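# Advance a two-cube date calendar by seven days

## Task

On the calendar's front (the side printed with the month, facing the robot), change today's date to the date exactly one week later. Both digit cubes must read upright, and both must rest flat in the tray on their own without the robot holding them. When finished, open the grippers and move the arms away.

## Robot and tools

Setup: two arms, left_arm and right_arm, each ending in a two-finger gripper. In front of them is a desk calendar: a tray holding two digit cubes that together show the day of the month, with the month's name on the front facing the robot. The cubes may need to be lifted, turned or swapped so the front reads the new date, and then set back down level in the tray.

Frame: every position and orientation uses one scene frame. The origin sits on the table surface midway between the arms. +x points out across the table, +z points up, and left_arm sits on the +y side. The names left and right are only labels and do not match image sides. Reported hand positions can be slightly wrong, more so at long reach.

A row is always 20 numbers, even if only one arm moves. The first 10 belong to left_arm: x, y, z, qw, qx, qy, qz, then gripper position, force_limit, speed. The next 10 are the same for right_arm. x, y, z are an absolute target in metres for the point between the closed finger pads; qw, qx, qy, qz is an absolute target orientation quaternion, w first. Both are poses in the scene frame, not offsets. The gripper's fingers point along its own +z and close along its own y. With closed fingers the tips extend about 33 mm past the reported point (9 mm when fully open), and closing pushes the tips about 24 mm further out, so keep that clearance above surfaces.

Gripper numbers all lie in [-1, 1]. position: +1 fully open (140 mm), pads touch near -0.8, -1 closes until blocked. force_limit: roughly 14 N at -1, 60 N at 0, 107 N at +1. speed: finger gap rate roughly 30 mm/s at -1, 140 at 0, 250 at +1. To leave a gripper unchanged, repeat its previous three numbers; a 0 is itself a command. To keep an arm still, resend its last reported pose and quaternion plus its gripper numbers. To keep an orientation, keep sending the same target quaternion rather than copying the drifted one from the result.

Tools:
execute_actions, argument actions (a list with zero or one entry) and optional pictures (boolean). An empty list just reports the state. {"rows": [[20 numbers], ...], "steps": n} runs up to 15 control steps of 1/30 s, one row per step, the last row repeating if rows run out (default 15). {"steps": n} without rows is a wait of up to 300 steps counted from the previous result, including your thinking time. A call is refused, sending nothing, if a target lies more than 0.6 m from that arm's last reported position along any of its gripper axes.
move, argument target (one 20-number row) and speed (m/s, 0.002 to 0.5, default 0.25; rotation capped at twice that in rad/s). Both grippers travel straight toward their poses, finishing together, over 0.5 to 10 s; longer paths are cut at 10 s. Gripper numbers are applied at the start. Paths ignore obstacles and the other arm, may overshoot speed, and lag. It returns a state plus a move: line with the ending (done, off_target, moving, held, fault), any limits (paced means the pose was clipped; held means a check blocked steps, after which motion can jump fast), and each gripper's distance to its target.
wait, argument seconds (0 to 10): lets time pass without new commands.
zoom_image, arguments camera (cam_low, cam_left_wrist or cam_right_wrist) and region [x0, y0, x1, y1] in that camera's pixels, at most 504 by 504, top-left origin. Useful for reading digits.
finished_scene, argument scene (integer): ends and grades the current scene; irreversible.

Motion details: each step the commanded pose is clamped to within 70 mm and 16 degrees of the measured pose, and position takes priority over orientation. After an action ends, an arm continues only to its last clamped pose, so check the result and send the remainder. The robot keeps running while you think. Joint ranges and load limits are given per joint; hitting a load limit freezes that arm for 10 s (torque fault). Long holding heats motors; MOTOR HOT warns, OVER-TEMPERATURE FAULT brakes the arm.

Result lines: each arm's position and quaternion; Hand target shows where the controller is driving; pose unreachable and HELD mean the clearance check altered or blocked commands. object_status: 0 moving, 1 blocked while opening, 2 blocked while closing (a grip, which you want after sending -1), 3 reached target or pads met. position_measured is in counts, 3 open to 230 closed, not linear. To squeeze harder while holding, raise force_limit and nudge position, e.g. -1 to -0.98.

Cameras: cam_low 896x504 fixed, and two 616x616 fisheye wrist cameras; calibrations are supplied per camera.

Avoid: dropping cubes, pushing anything off the table, fast impacts or pressing far past contact, the arms colliding, and brief external tugs loosening a weak grip. Leave the cubes resting on their own, then open and retract.

Each tool is called after "Request:" by a JSON object that holds its "op" and its "data".

## Session

Request:
{"op": "execute_actions", "data": {"actions": []}}

Scene clock: 0.00 s of 7600.00 s.
left_arm: end_effector_position=(+0.1387, +0.1891, +0.1975) position_measured=3 object_status=3 end_effector_quat_wxyz=(-0.277, +0.108, +0.767, -0.569) | right_arm: end_effector_position=(-0.0080, -0.0155, +0.2477) position_measured=3 object_status=3 end_effector_quat_wxyz=(+0.353, +0.248, +0.675, +0.598)
Joint positions: left_arm=[-1.132 -0.006  0.92  -2.689 -0.979  1.524  2.443] | right_arm=[ 1.798 -0.078  0.285 -2.789 -1.519  1.61  -0.609]
Joint velocities: left_arm=[ 0.001  0.002  0.001  0.002 -0.001  0.001  0.001] | right_arm=[-0.     0.    -0.001 -0.     0.     0.001 -0.   ]
Hand target (left_arm): +0.139, +0.189, +0.197; -0.277, +0.108, +0.767, -0.569
Hand target (right_arm): -0.008, -0.016, +0.248; +0.353, +0.248, +0.675, +0.598

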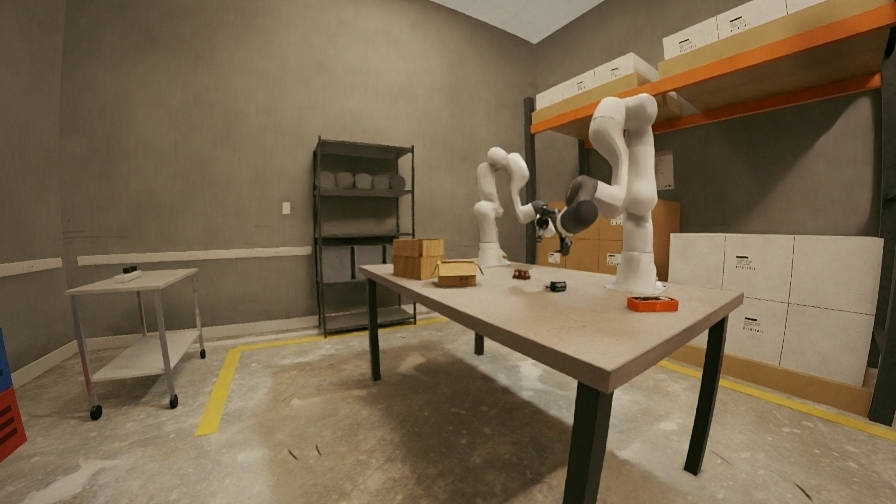

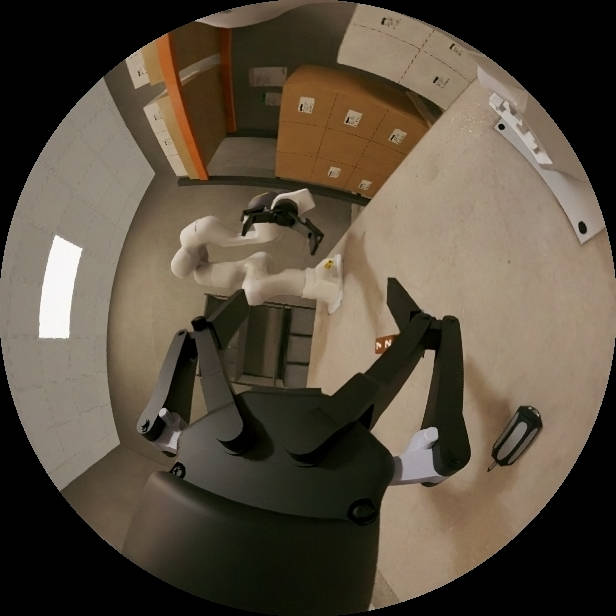

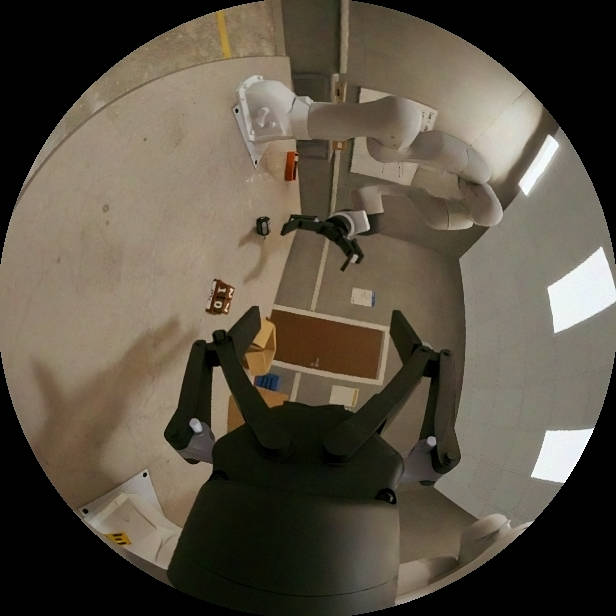

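Request:
{"op": "zoom_image", "data": {"camera": "cam_right_wrist", "region": [190, 265, 260, 335]}}

Request:
{"op": "zoom_image", "data": {"camera": "cam_low", "region": [490, 255, 560, 295]}}

Region (190, 265, 260, 335) of cam_right_wrist's 616x616 image, scaled by 7.200, with more detail than that image has.

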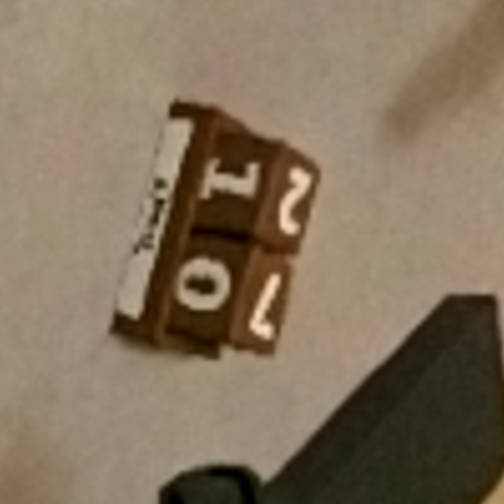

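Region (490, 255, 560, 295) of cam_low's 896x504 image, scaled by 7.200, with more detail than that image has; it fills the top 288 rows of this view, and the rest is white.

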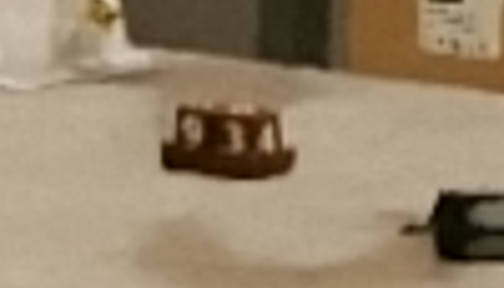

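Request:
{"op": "move", "data": {"target": [0.12,0.33,0.25,-0.277,0.108,0.767,-0.569,1,0,0,0.17,-0.08,0.2,0,0.707,0.707,0,1,0,0]}}

Scene clock: 6.57 s of 7600.00 s.
left_arm: end_effector_position=(+0.1160, +0.3309, +0.2497) position_measured=3 object_status=3 end_effector_quat_wxyz=(-0.278, +0.104, +0.767, -0.569) | right_arm: end_effector_position=(+0.1671, -0.0846, +0.1973) position_measured=3 object_status=3 end_effector_quat_wxyz=(-0.006, +0.705, +0.709, -0.005)
Joint positions: left_arm=[-0.801 -0.276  1.038 -2.676 -0.51   1.363  2.315] | right_arm=[ 2.04  -0.698 -1.063 -2.435 -0.637  1.962 -1.568]
Joint velocities: left_arm=[ 0.     0.     0.     0.001  0.001 -0.002 -0.002] | right_arm=[ 0.004 -0.004 -0.003  0.002  0.    -0.013 -0.025]
Hand target (left_arm): +0.116, +0.332, +0.251; -0.279, +0.104, +0.767, -0.569
Hand target (right_arm): +0.167, -0.085, +0.198; -0.005, +0.700, +0.714, -0.006
Off the commanded pose (left_arm): 0.004 m, 0 deg.
Off the commanded pose (right_arm): 0.006 m, 1 deg.
move: off_target (left_arm, right_arm)
camera_calibration (this result's frames):
cam_left_wrist: T_world_to_cam=[[-0.103041, 0.182824, -0.977731, 0.198306], [0.991451, -0.0602217, -0.115748, -0.0743633], [-0.0800422, -0.981299, -0.175056, 0.562368], [0, 0, 0, 1]] pos_world=[0.139174, 0.511118, 0.283728]
cam_right_wrist: T_world_to_cam=[[0.988916, 0.00318954, -0.148443, -0.123118], [0.0635854, -0.912549, 0.403994, -0.156247], [-0.134173, -0.408955, -0.902637, 0.372907], [0, 0, 0, 1]] pos_world=[0.181722, 0.0103117, 0.381447]

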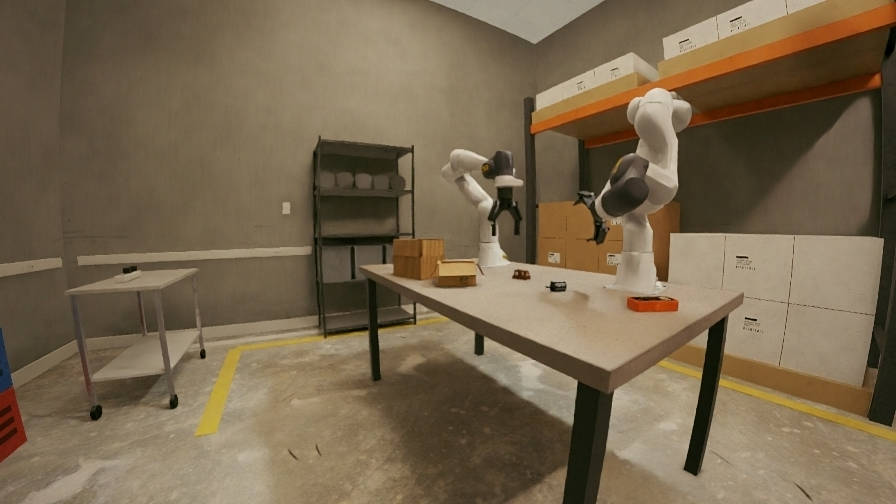

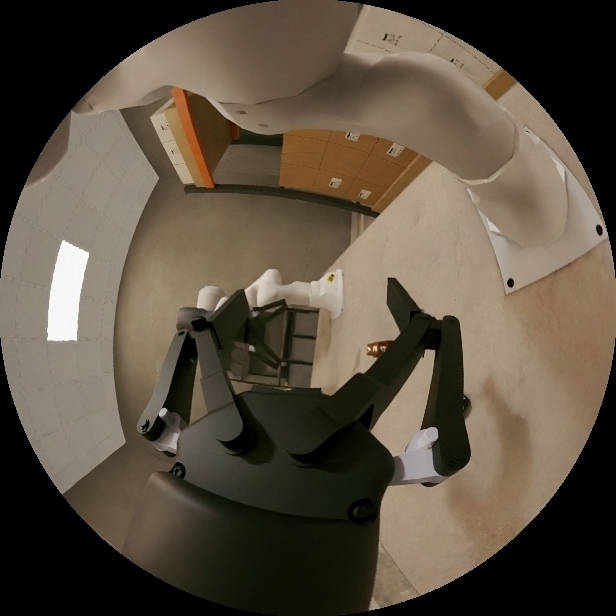

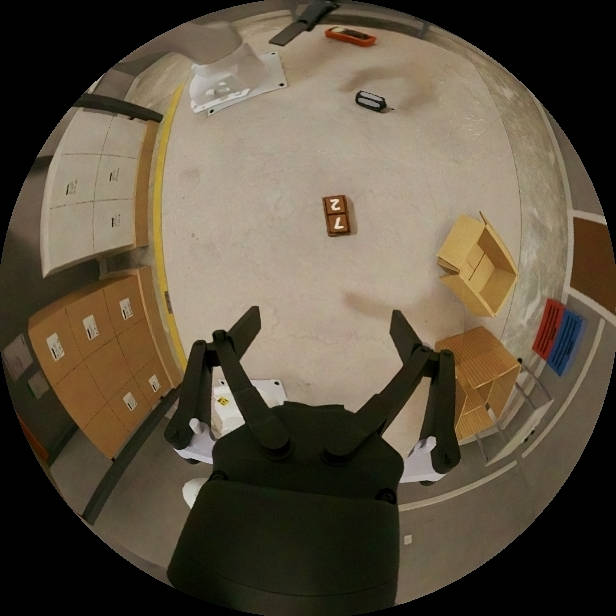

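Request:
{"op": "zoom_image", "data": {"camera": "cam_right_wrist", "region": [310, 185, 370, 245]}}

Region (310, 185, 370, 245) of cam_right_wrist's 616x616 image, scaled by 8.400, with more detail than that image has.

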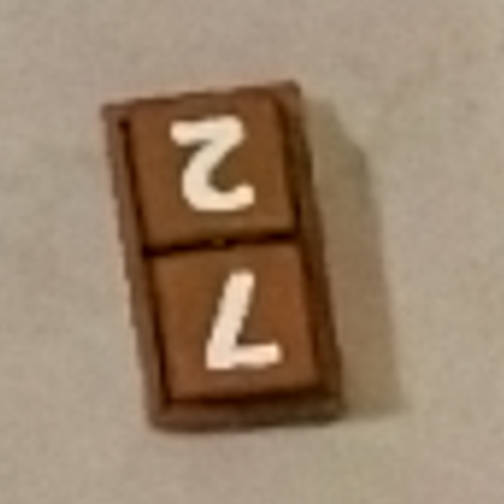

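Request:
{"op": "move", "data": {"target": [0.116,0.331,0.25,-0.277,0.108,0.767,-0.569,1,0,0,0.188,-0.004,0.11,-0.139,0.748,-0.627,-0.166,0,-0.5,0]}}

Request:
{"op": "zoom_image", "data": {"camera": "cam_right_wrist", "region": [230, 200, 430, 400]}}

Request:
{"op": "zoom_image", "data": {"camera": "cam_low", "region": [480, 220, 570, 290]}}

Scene clock: 16.17 s of 7600.00 s.
left_arm: end_effector_position=(+0.1161, +0.3310, +0.2499) position_measured=3 object_status=3 end_effector_quat_wxyz=(-0.278, +0.105, +0.767, -0.569) | right_arm: end_effector_position=(+0.1887, -0.0019, +0.1118) position_measured=129 object_status=3 end_effector_quat_wxyz=(-0.145, +0.753, -0.620, -0.169)
Joint positions: left_arm=[-0.801 -0.276  1.038 -2.675 -0.51   1.362  2.316] | right_arm=[ 1.517 -0.137 -0.668 -2.639  0.664  2.817  0.248]
Joint velocities: left_arm=[ 0.001 -0.     0.002  0.001 -0.001 -0.     0.001] | right_arm=[-0.014  0.001  0.015 -0.    -0.005 -0.001  0.043]
Hand target (left_arm): +0.116, +0.331, +0.250; -0.277, +0.108, +0.767, -0.569
Hand target (right_arm): +0.190, -0.003, +0.111; -0.144, +0.748, -0.626, -0.168
Off the commanded pose (left_arm): 0.000 m, 0 deg.
Off the commanded pose (right_arm): 0.003 m, 1 deg.
move: done
camera_calibration (this result's frames):
cam_left_wrist: T_world_to_cam=[[-0.102399, 0.182392, -0.977879, 0.198549], [0.991501, -0.0605959, -0.115128, -0.0744258], [-0.0802539, -0.981357, -0.174637, 0.56244], [0, 0, 0, 1]] pos_world=[0.139262, 0.51123, 0.283811]
cam_right_wrist: T_world_to_cam=[[-0.983223, -0.12837, -0.129593, 0.212352], [-0.181605, 0.622257, 0.761456, -0.0383817], [-0.0171077, 0.772216, -0.63513, 0.282724], [0, 0, 0, 1]] pos_world=[0.206656, -0.167181, 0.236312]

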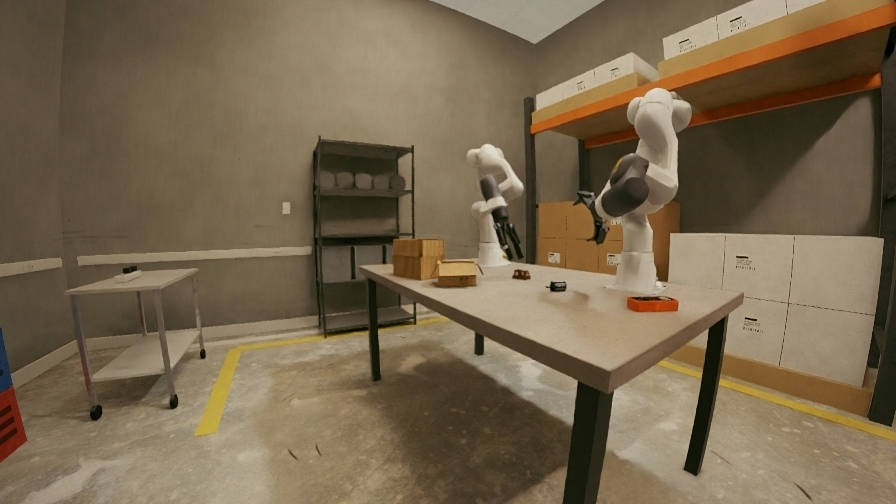

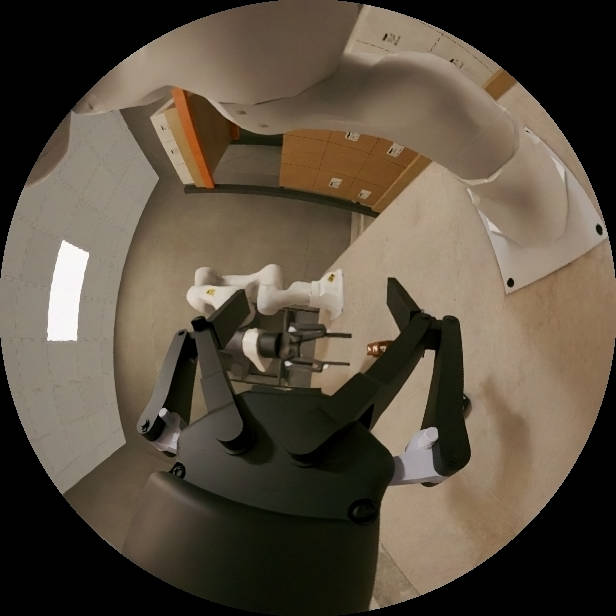

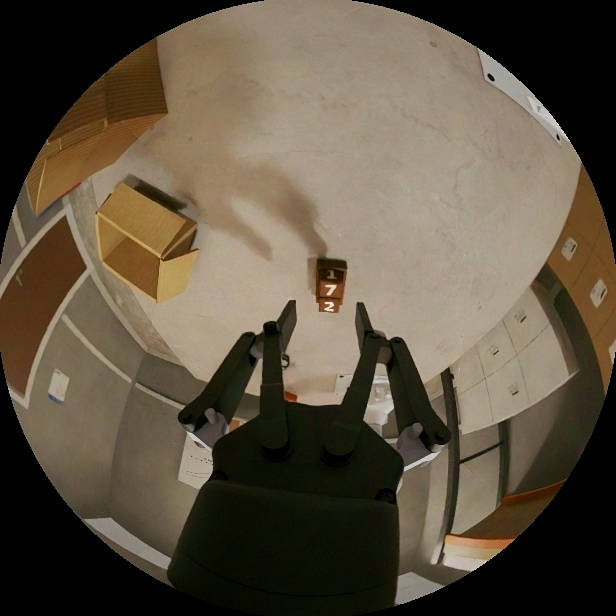

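Region (230, 200, 430, 400) of cam_right_wrist's 616x616 image, scaled by 2.520, with more detail than that image has.

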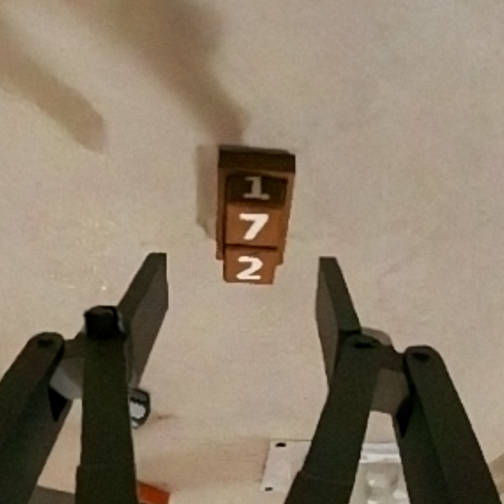

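Region (480, 220, 570, 290) of cam_low's 896x504 image, scaled by 5.600, with more detail than that image has.

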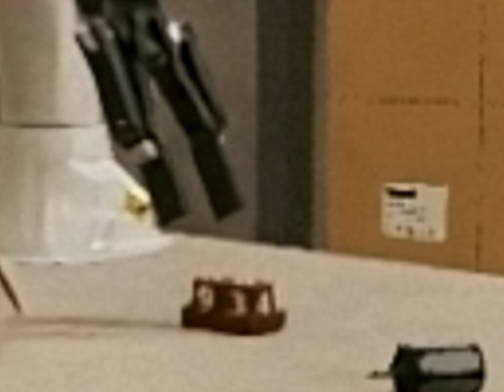

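Request:
{"op": "move", "data": {"target": [0.116,0.331,0.25,-0.277,0.108,0.767,-0.569,1,0,0,0.186,0.0,0.072,-0.139,0.748,-0.627,-0.166,0,-0.5,0], "speed": 0.08}}

Request:
{"op": "zoom_image", "data": {"camera": "cam_right_wrist", "region": [260, 230, 400, 370]}}

Request:
{"op": "zoom_image", "data": {"camera": "cam_low", "region": [480, 220, 570, 290]}}

Request:
{"op": "zoom_image", "data": {"camera": "cam_left_wrist", "region": [320, 300, 420, 400]}}

Scene clock: 19.00 s of 7600.00 s.
left_arm: end_effector_position=(+0.1161, +0.3311, +0.2499) position_measured=3 object_status=3 end_effector_quat_wxyz=(-0.278, +0.105, +0.767, -0.569) | right_arm: end_effector_position=(+0.1872, -0.0005, +0.0729) position_measured=129 object_status=3 end_effector_quat_wxyz=(-0.139, +0.742, -0.635, -0.166)
Joint positions: left_arm=[-0.801 -0.276  1.038 -2.675 -0.51   1.362  2.316] | right_arm=[ 1.586  0.011 -0.69  -2.596  0.984  2.826  0.034]
Joint velocities: left_arm=[ 0.    -0.001 -0.    -0.    -0.     0.    -0.002] | right_arm=[ 0.001 -0.    -0.001 -0.     0.018  0.    -0.052]
Hand target (left_arm): +0.116, +0.331, +0.250; -0.277, +0.108, +0.767, -0.569
Hand target (right_arm): +0.186, +0.001, +0.073; -0.140, +0.748, -0.627, -0.166
Off the commanded pose (left_arm): 0.000 m, 0 deg.
Off the commanded pose (right_arm): 0.002 m, 1 deg.
move: done
camera_calibration (this result's frames):
cam_left_wrist: T_world_to_cam=[[-0.102243, 0.182393, -0.977895, 0.198542], [0.991516, -0.0606389, -0.114977, -0.0744833], [-0.0802695, -0.981354, -0.174646, 0.562457], [0, 0, 0, 1]] pos_world=[0.139299, 0.51124, 0.28382]
cam_right_wrist: T_world_to_cam=[[-0.988752, -0.0957912, -0.114861, 0.205972], [-0.149558, 0.639473, 0.754126, -0.0153716], [0.00121181, 0.762822, -0.646607, 0.254279], [0, 0, 0, 1]] pos_world=[0.201048, -0.16441, 0.199669]

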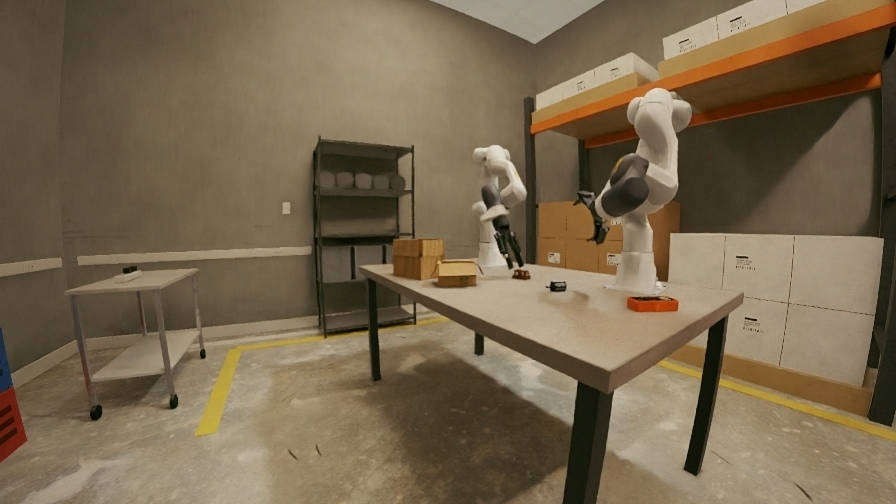

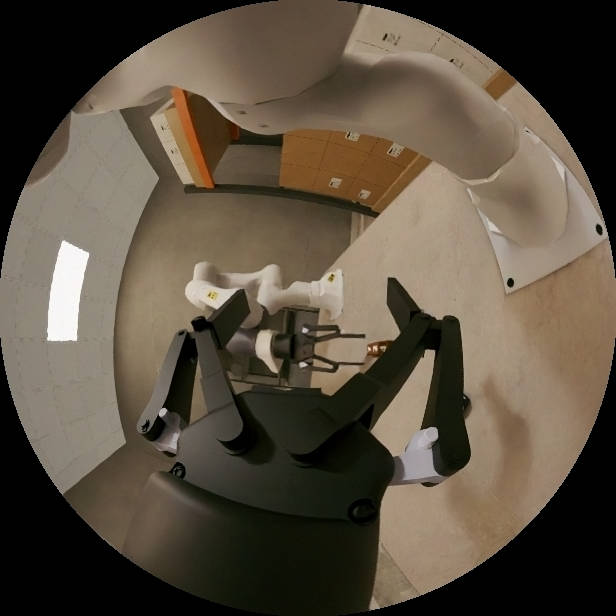

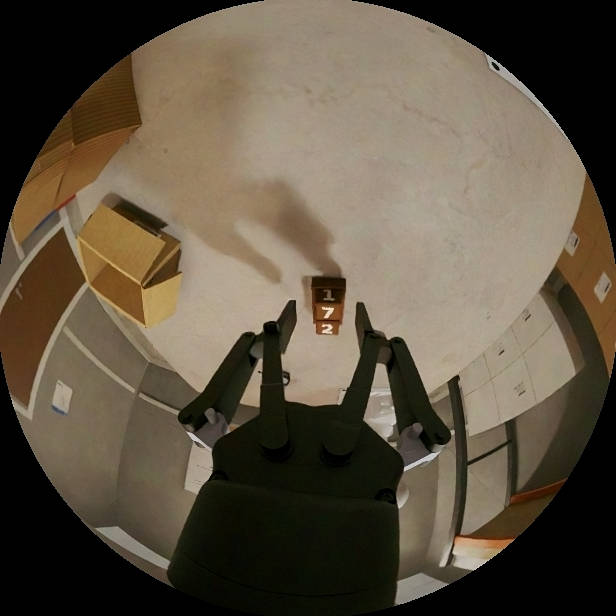

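Region (260, 230, 400, 370) of cam_right_wrist's 616x616 image, scaled by 3.600, with more detail than that image has.

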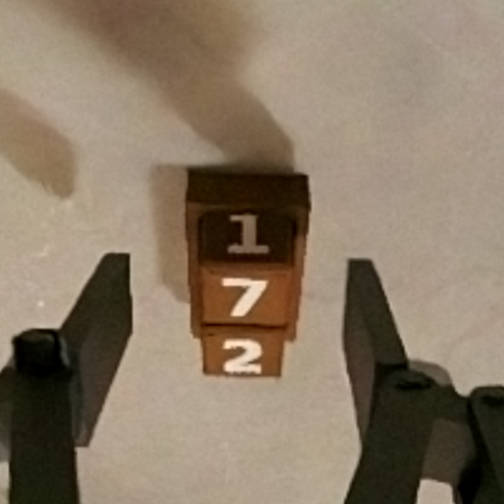

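Region (480, 220, 570, 290) of cam_low's 896x504 image, scaled by 5.600, with more detail than that image has.

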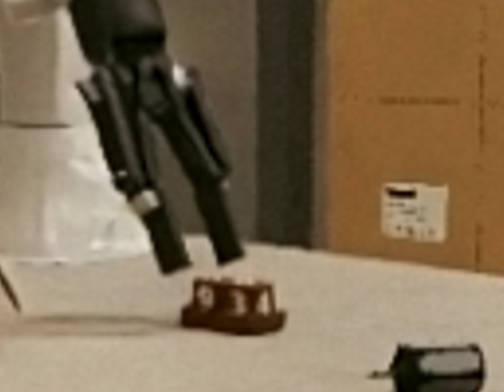

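Region (320, 300, 420, 400) of cam_left_wrist's 616x616 image, scaled by 5.040, with more detail than that image has.

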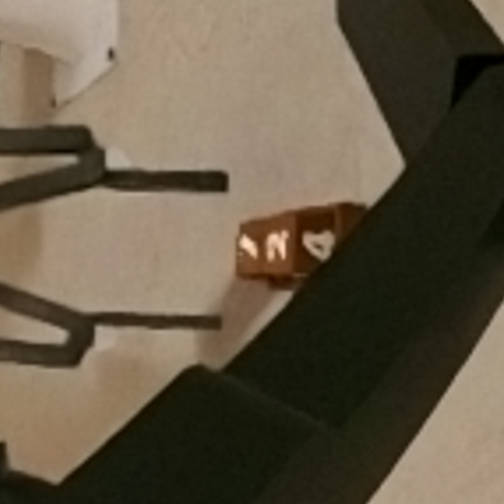

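Request:
{"op": "move", "data": {"target": [0.116,0.331,0.25,-0.277,0.108,0.767,-0.569,1,0,0,0.185,0.005,0.054,-0.139,0.748,-0.627,-0.166,-0.2,-0.5,0], "speed": 0.04}}

Request:
{"op": "zoom_image", "data": {"camera": "cam_right_wrist", "region": [260, 230, 400, 370]}}

Request:
{"op": "zoom_image", "data": {"camera": "cam_low", "region": [490, 240, 550, 290]}}

Scene clock: 20.83 s of 7600.00 s.
left_arm: end_effector_position=(+0.1161, +0.3311, +0.2499) position_measured=3 object_status=3 end_effector_quat_wxyz=(-0.278, +0.105, +0.767, -0.569) | right_arm: end_effector_position=(+0.1855, +0.0047, +0.0546) position_measured=154 object_status=3 end_effector_quat_wxyz=(-0.137, +0.740, -0.637, -0.165)
Joint positions: left_arm=[-0.801 -0.276  1.038 -2.675 -0.51   1.362  2.316] | right_arm=[ 1.584  0.094 -0.666 -2.558  1.138  2.812 -0.075]
Joint velocities: left_arm=[-0.    -0.     0.001 -0.001 -0.     0.    -0.001] | right_arm=[-0.006  0.001  0.     0.002  0.049 -0.006 -0.087]
Hand target (left_arm): +0.116, +0.331, +0.250; -0.277, +0.108, +0.767, -0.569
Hand target (right_arm): +0.185, +0.005, +0.054; -0.139, +0.748, -0.627, -0.166
Off the commanded pose (left_arm): 0.000 m, 0 deg.
Off the commanded pose (right_arm): 0.001 m, 1 deg.
move: done
camera_calibration (this result's frames):
cam_left_wrist: T_world_to_cam=[[-0.102198, 0.182396, -0.9779, 0.198539], [0.99152, -0.060653, -0.114934, -0.0744999], [-0.080276, -0.981353, -0.17465, 0.562462], [0, 0, 0, 1]] pos_world=[0.139311, 0.511242, 0.283823]
cam_right_wrist: T_world_to_cam=[[-0.989312, -0.0916915, -0.113375, 0.202756], [-0.145758, 0.643034, 0.751839, -0.00573093], [0.00396651, 0.760329, -0.649526, 0.238128], [0, 0, 0, 1]] pos_world=[0.19881, -0.158779, 0.181966]

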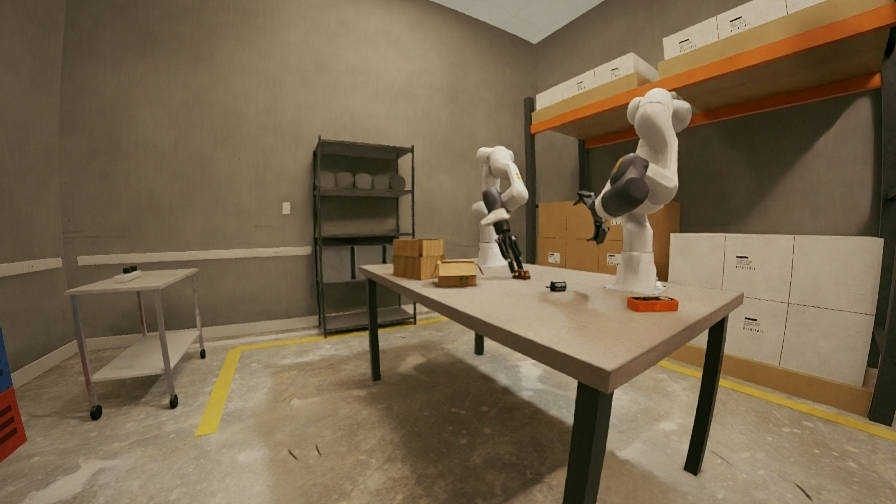

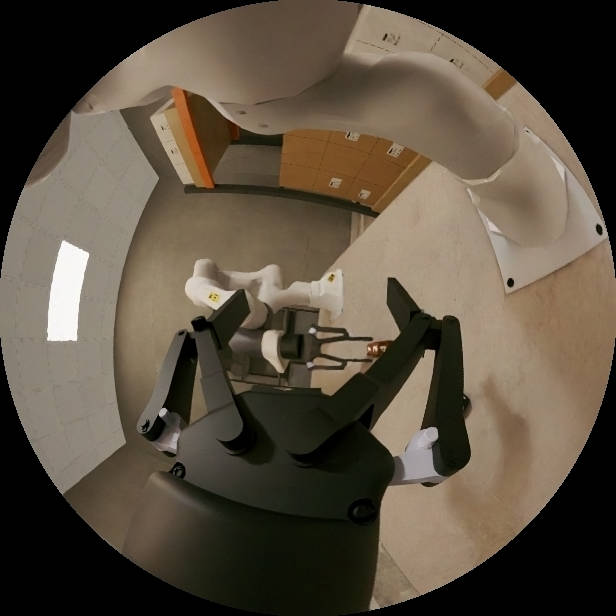

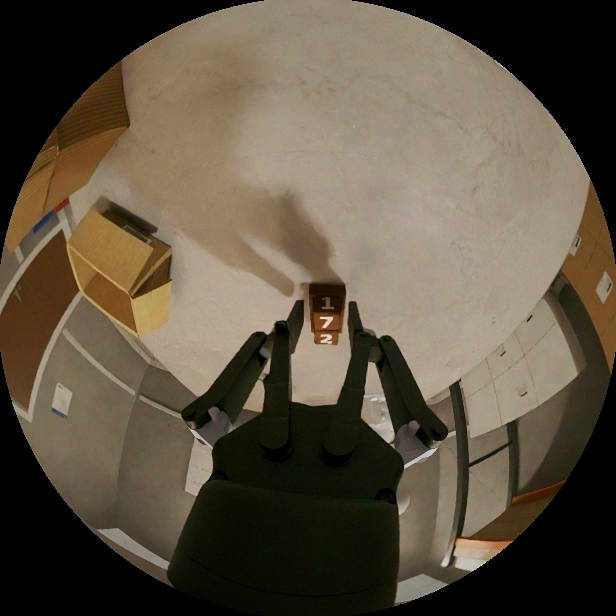

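Region (260, 230, 400, 370) of cam_right_wrist's 616x616 image, scaled by 3.600, with more detail than that image has.

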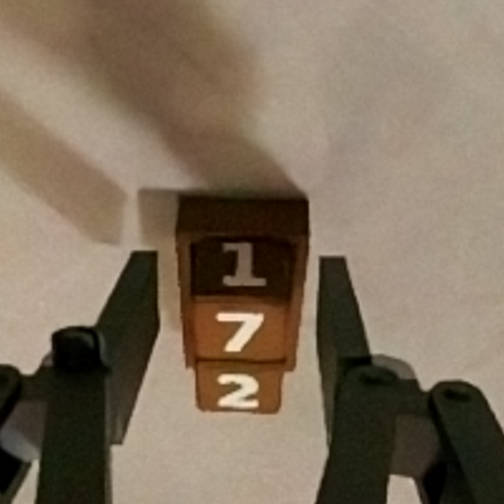

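Region (490, 240, 550, 290) of cam_low's 896x504 image, scaled by 8.400, with more detail than that image has.

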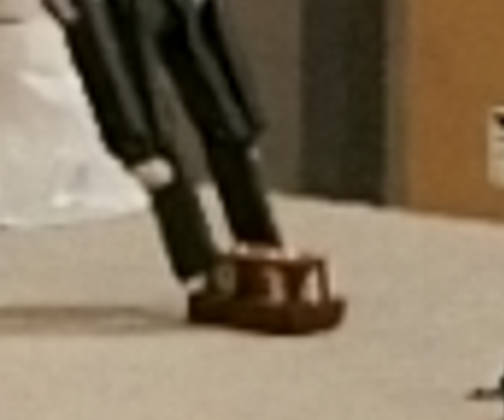

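Request:
{"op": "move", "data": {"target": [0.116,0.331,0.25,-0.277,0.108,0.767,-0.569,1,0,0,0.184,0.010,0.053,-0.139,0.748,-0.627,-0.166,-0.2,-0.5,0], "speed": 0.03}}

Request:
{"op": "move", "data": {"target": [0.116,0.331,0.25,-0.277,0.108,0.767,-0.569,1,0,0,0.184,0.010,0.053,-0.139,0.748,-0.627,-0.166,-1,-0.4,-0.6]}}

Request:
{"op": "move", "data": {"target": [0.116,0.331,0.25,-0.277,0.108,0.767,-0.569,1,0,0,0.184,0.010,0.10,-0.139,0.748,-0.627,-0.166,-1,-0.4,-0.6], "speed": 0.05}}

Request:
{"op": "zoom_image", "data": {"camera": "cam_right_wrist", "region": [260, 230, 400, 370]}}

Request:
{"op": "zoom_image", "data": {"camera": "cam_low", "region": [480, 220, 570, 290]}}

Scene clock: 22.70 s of 7600.00 s.
left_arm: end_effector_position=(+0.1161, +0.3311, +0.2499) position_measured=3 object_status=3 end_effector_quat_wxyz=(-0.278, +0.105, +0.767, -0.569) | right_arm: end_effector_position=(+0.1856, +0.0090, +0.0534) position_measured=154 object_status=3 end_effector_quat_wxyz=(-0.140, +0.746, -0.630, -0.165)
Joint positions: left_arm=[-0.801 -0.276  1.038 -2.675 -0.51   1.362  2.316] | right_arm=[ 1.584  0.109 -0.662 -2.545  1.158  2.807 -0.103]
Joint velocities: left_arm=[-0.001 -0.001 -0.001  0.001 -0.     0.     0.001] | right_arm=[ 0.     0.003  0.001  0.001  0.005 -0.004 -0.004]
Hand target (left_arm): +0.116, +0.331, +0.250; -0.277, +0.108, +0.767, -0.569
Hand target (right_arm): +0.184, +0.010, +0.053; -0.139, +0.748, -0.627, -0.166
Off the commanded pose (left_arm): 0.000 m, 0 deg.
Off the commanded pose (right_arm): 0.002 m, 0 deg.
move: done
camera_calibration (this result's frames):
cam_left_wrist: T_world_to_cam=[[-0.102163, 0.182398, -0.977903, 0.198537], [0.991523, -0.0606642, -0.114901, -0.0745124], [-0.0802814, -0.981352, -0.174654, 0.562466], [0, 0, 0, 1]] pos_world=[0.13932, 0.511244, 0.283826]
cam_right_wrist: T_world_to_cam=[[-0.986897, -0.106965, -0.120805, 0.203135], [-0.161317, 0.637912, 0.753024, -0.00468433], [-0.00348408, 0.762644, -0.646809, 0.235304], [0, 0, 0, 1]] pos_world=[0.200538, -0.154737, 0.180264]

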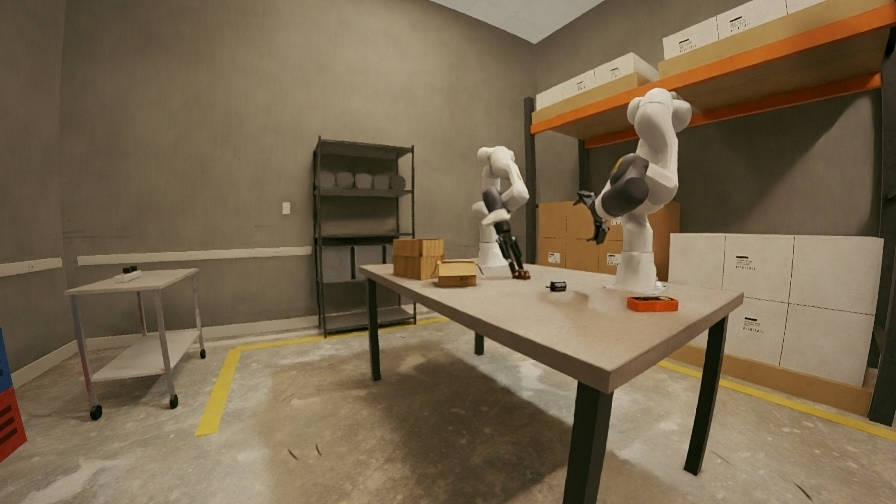

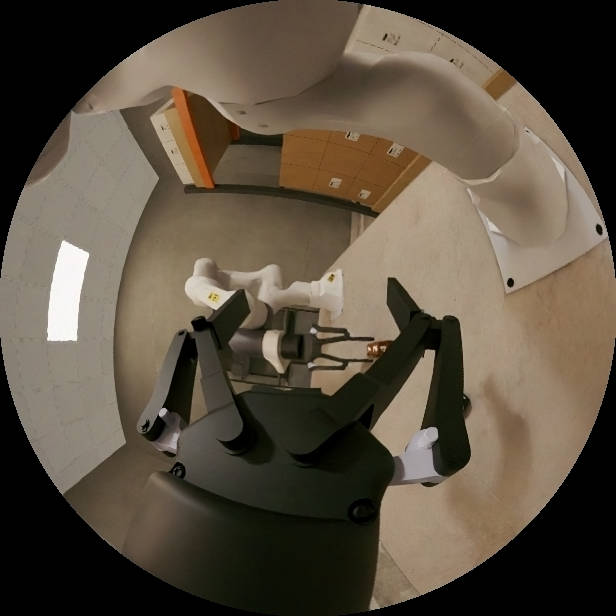

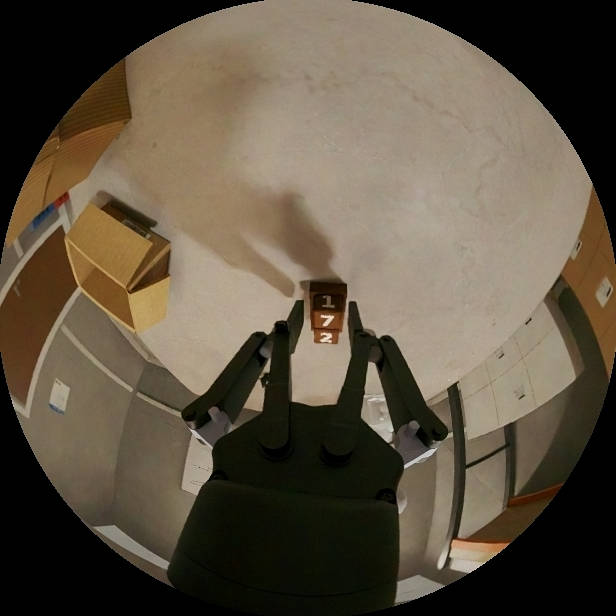

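Scene clock: 23.40 s of 7600.00 s.
left_arm: end_effector_position=(+0.1161, +0.3311, +0.2499) position_measured=3 object_status=3 end_effector_quat_wxyz=(-0.278, +0.105, +0.767, -0.569) | right_arm: end_effector_position=(+0.1856, +0.0092, +0.0535) position_measured=189 object_status=2 end_effector_quat_wxyz=(-0.140, +0.746, -0.630, -0.165)
Joint positions: left_arm=[-0.801 -0.276  1.038 -2.675 -0.51   1.362  2.316] | right_arm=[ 1.584  0.109 -0.662 -2.545  1.158  2.807 -0.104]
Joint velocities: left_arm=[ 0.001 -0.     0.    -0.001  0.     0.     0.   ] | right_arm=[-0.002  0.001  0.001  0.    -0.     0.    -0.   ]
Hand target (left_arm): +0.116, +0.331, +0.250; -0.277, +0.108, +0.767, -0.569
Hand target (right_arm): +0.184, +0.010, +0.053; -0.139, +0.748, -0.627, -0.166
Off the commanded pose (left_arm): 0.000 m, 0 deg.
Off the commanded pose (right_arm): 0.002 m, 0 deg.
move: done
camera_calibration (this result's frames):
cam_left_wrist: T_world_to_cam=[[-0.102157, 0.182399, -0.977903, 0.198537], [0.991523, -0.0606662, -0.114895, -0.0745148], [-0.0802824, -0.981351, -0.174655, 0.562467], [0, 0, 0, 1]] pos_world=[0.139321, 0.511245, 0.283826]
cam_right_wrist: T_world_to_cam=[[-0.986855, -0.107194, -0.120937, 0.203196], [-0.161564, 0.637485, 0.753333, -0.00487102], [-0.00365694, 0.76297, -0.646424, 0.235247], [0, 0, 0, 1]] pos_world=[0.200598, -0.1546, 0.180312]

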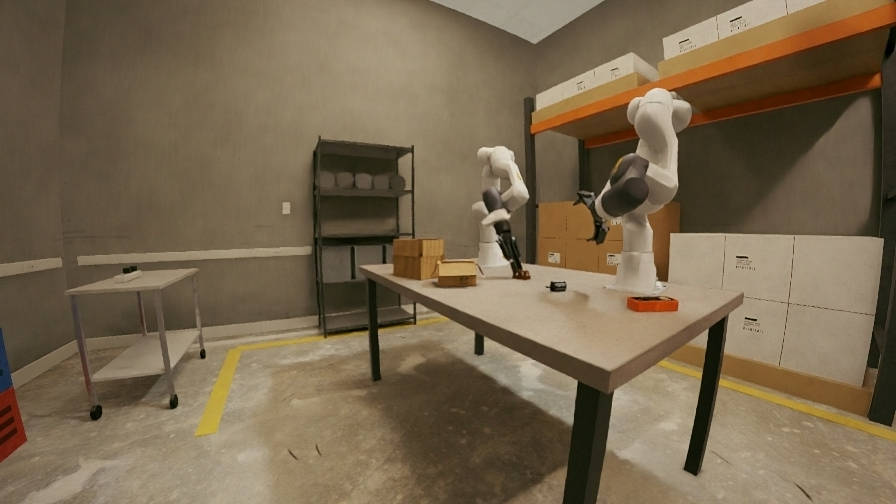

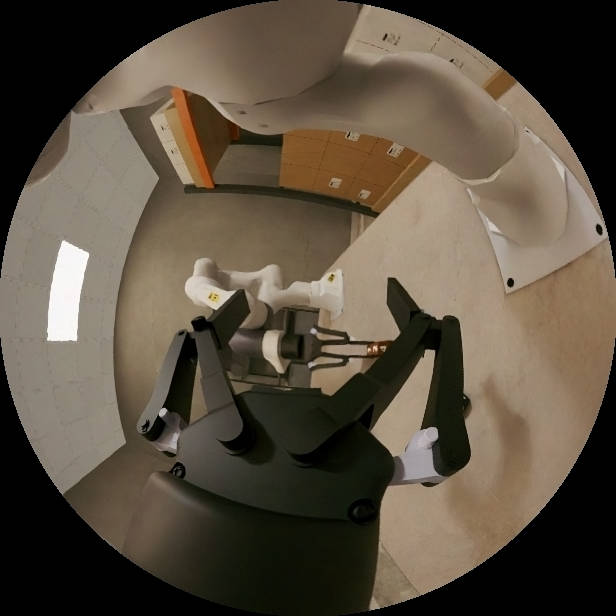

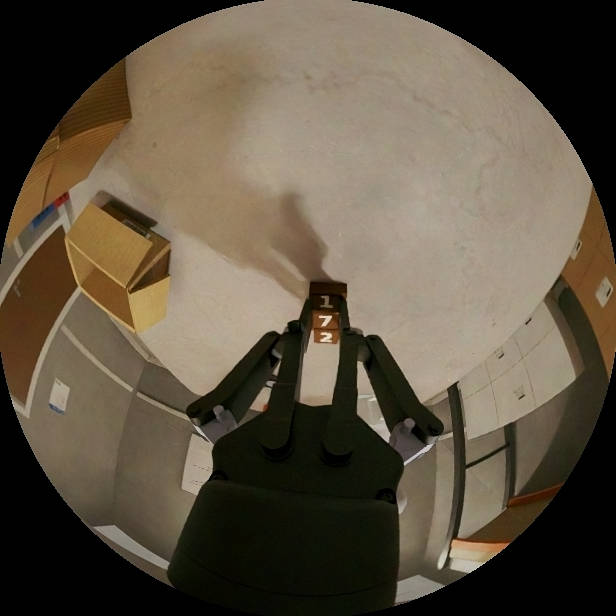

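Scene clock: 25.13 s of 7600.00 s.
left_arm: end_effector_position=(+0.1161, +0.3311, +0.2499) position_measured=3 object_status=3 end_effector_quat_wxyz=(-0.278, +0.105, +0.767, -0.569) | right_arm: end_effector_position=(+0.1849, +0.0101, +0.0993) position_measured=189 object_status=2 end_effector_quat_wxyz=(-0.141, +0.753, -0.621, -0.164)
Joint positions: left_arm=[-0.801 -0.276  1.038 -2.675 -0.51   1.362  2.316] | right_arm=[ 1.553 -0.061 -0.667 -2.597  0.762  2.815  0.198]
Joint velocities: left_arm=[ 0.    -0.001 -0.002 -0.001  0.    -0.001 -0.003] | right_arm=[-0.001  0.001  0.    -0.    -0.016 -0.     0.049]
Hand target (left_arm): +0.116, +0.331, +0.250; -0.277, +0.108, +0.767, -0.569
Hand target (right_arm): +0.184, +0.009, +0.099; -0.138, +0.748, -0.628, -0.166
Off the commanded pose (left_arm): 0.000 m, 0 deg.
Off the commanded pose (right_arm): 0.001 m, 1 deg.
move: done
camera_calibration (this result's frames):
cam_left_wrist: T_world_to_cam=[[-0.102144, 0.1824, -0.977904, 0.198536], [0.991525, -0.0606704, -0.114883, -0.0745194], [-0.0802844, -0.981351, -0.174657, 0.562469], [0, 0, 0, 1]] pos_world=[0.139325, 0.511245, 0.283827]
cam_right_wrist: T_world_to_cam=[[-0.983218, -0.129325, -0.128673, 0.208447], [-0.18173, 0.632466, 0.752968, -0.0362983], [-0.0159967, 0.763716, -0.645354, 0.26628], [0, 0, 0, 1]] pos_world=[0.202612, -0.153448, 0.225998]

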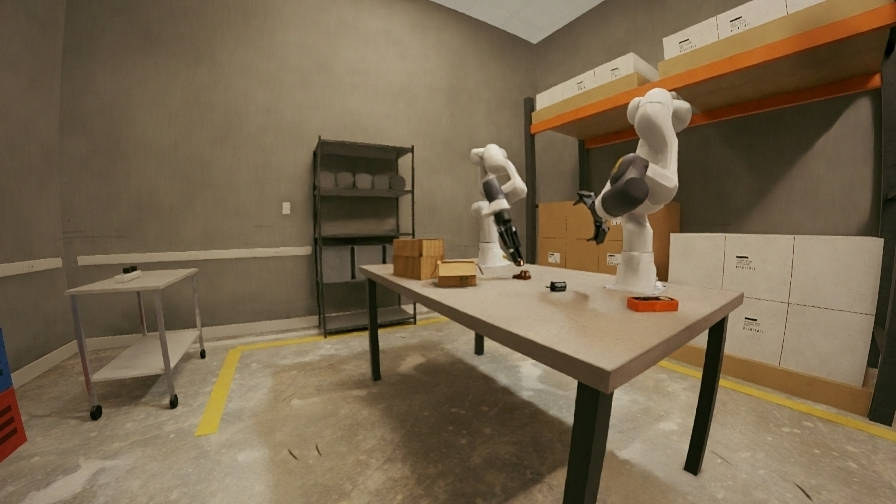

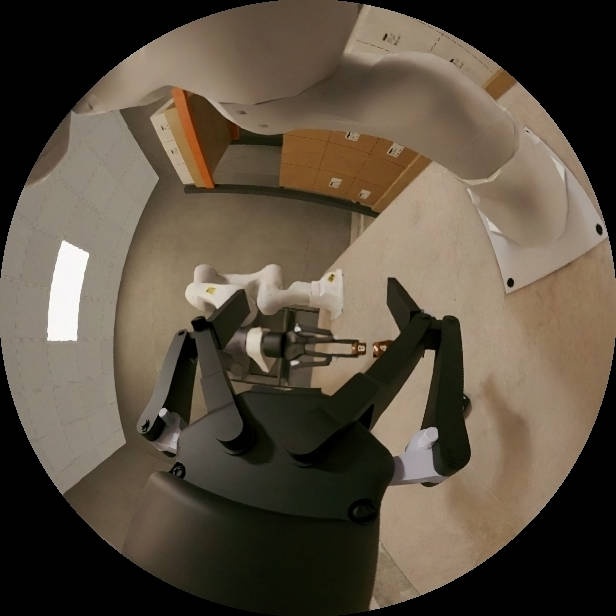

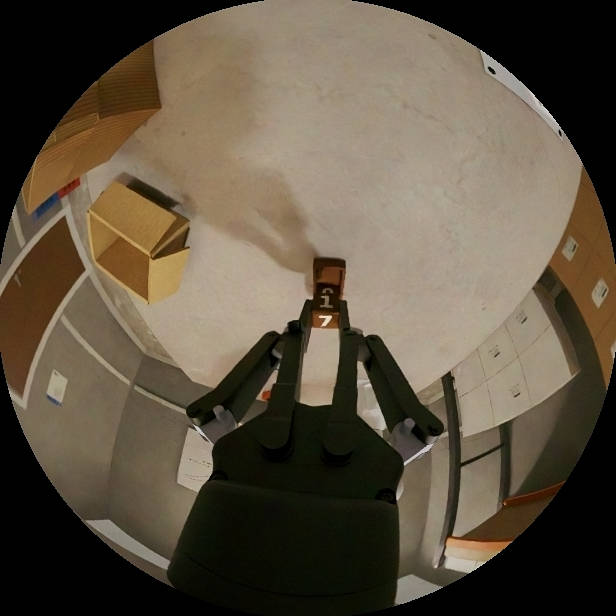

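Region (260, 230, 400, 370) of cam_right_wrist's 616x616 image, scaled by 3.600, with more detail than that image has.

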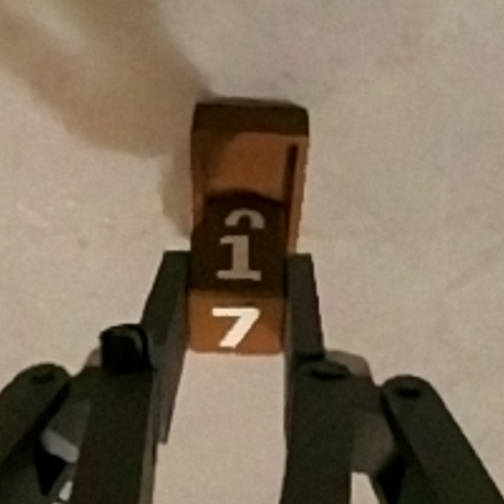

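Region (480, 220, 570, 290) of cam_low's 896x504 image, scaled by 5.600, with more detail than that image has.

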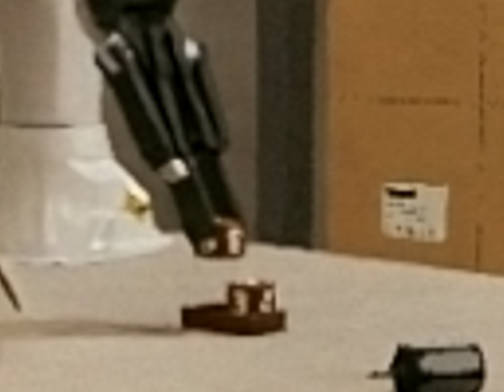

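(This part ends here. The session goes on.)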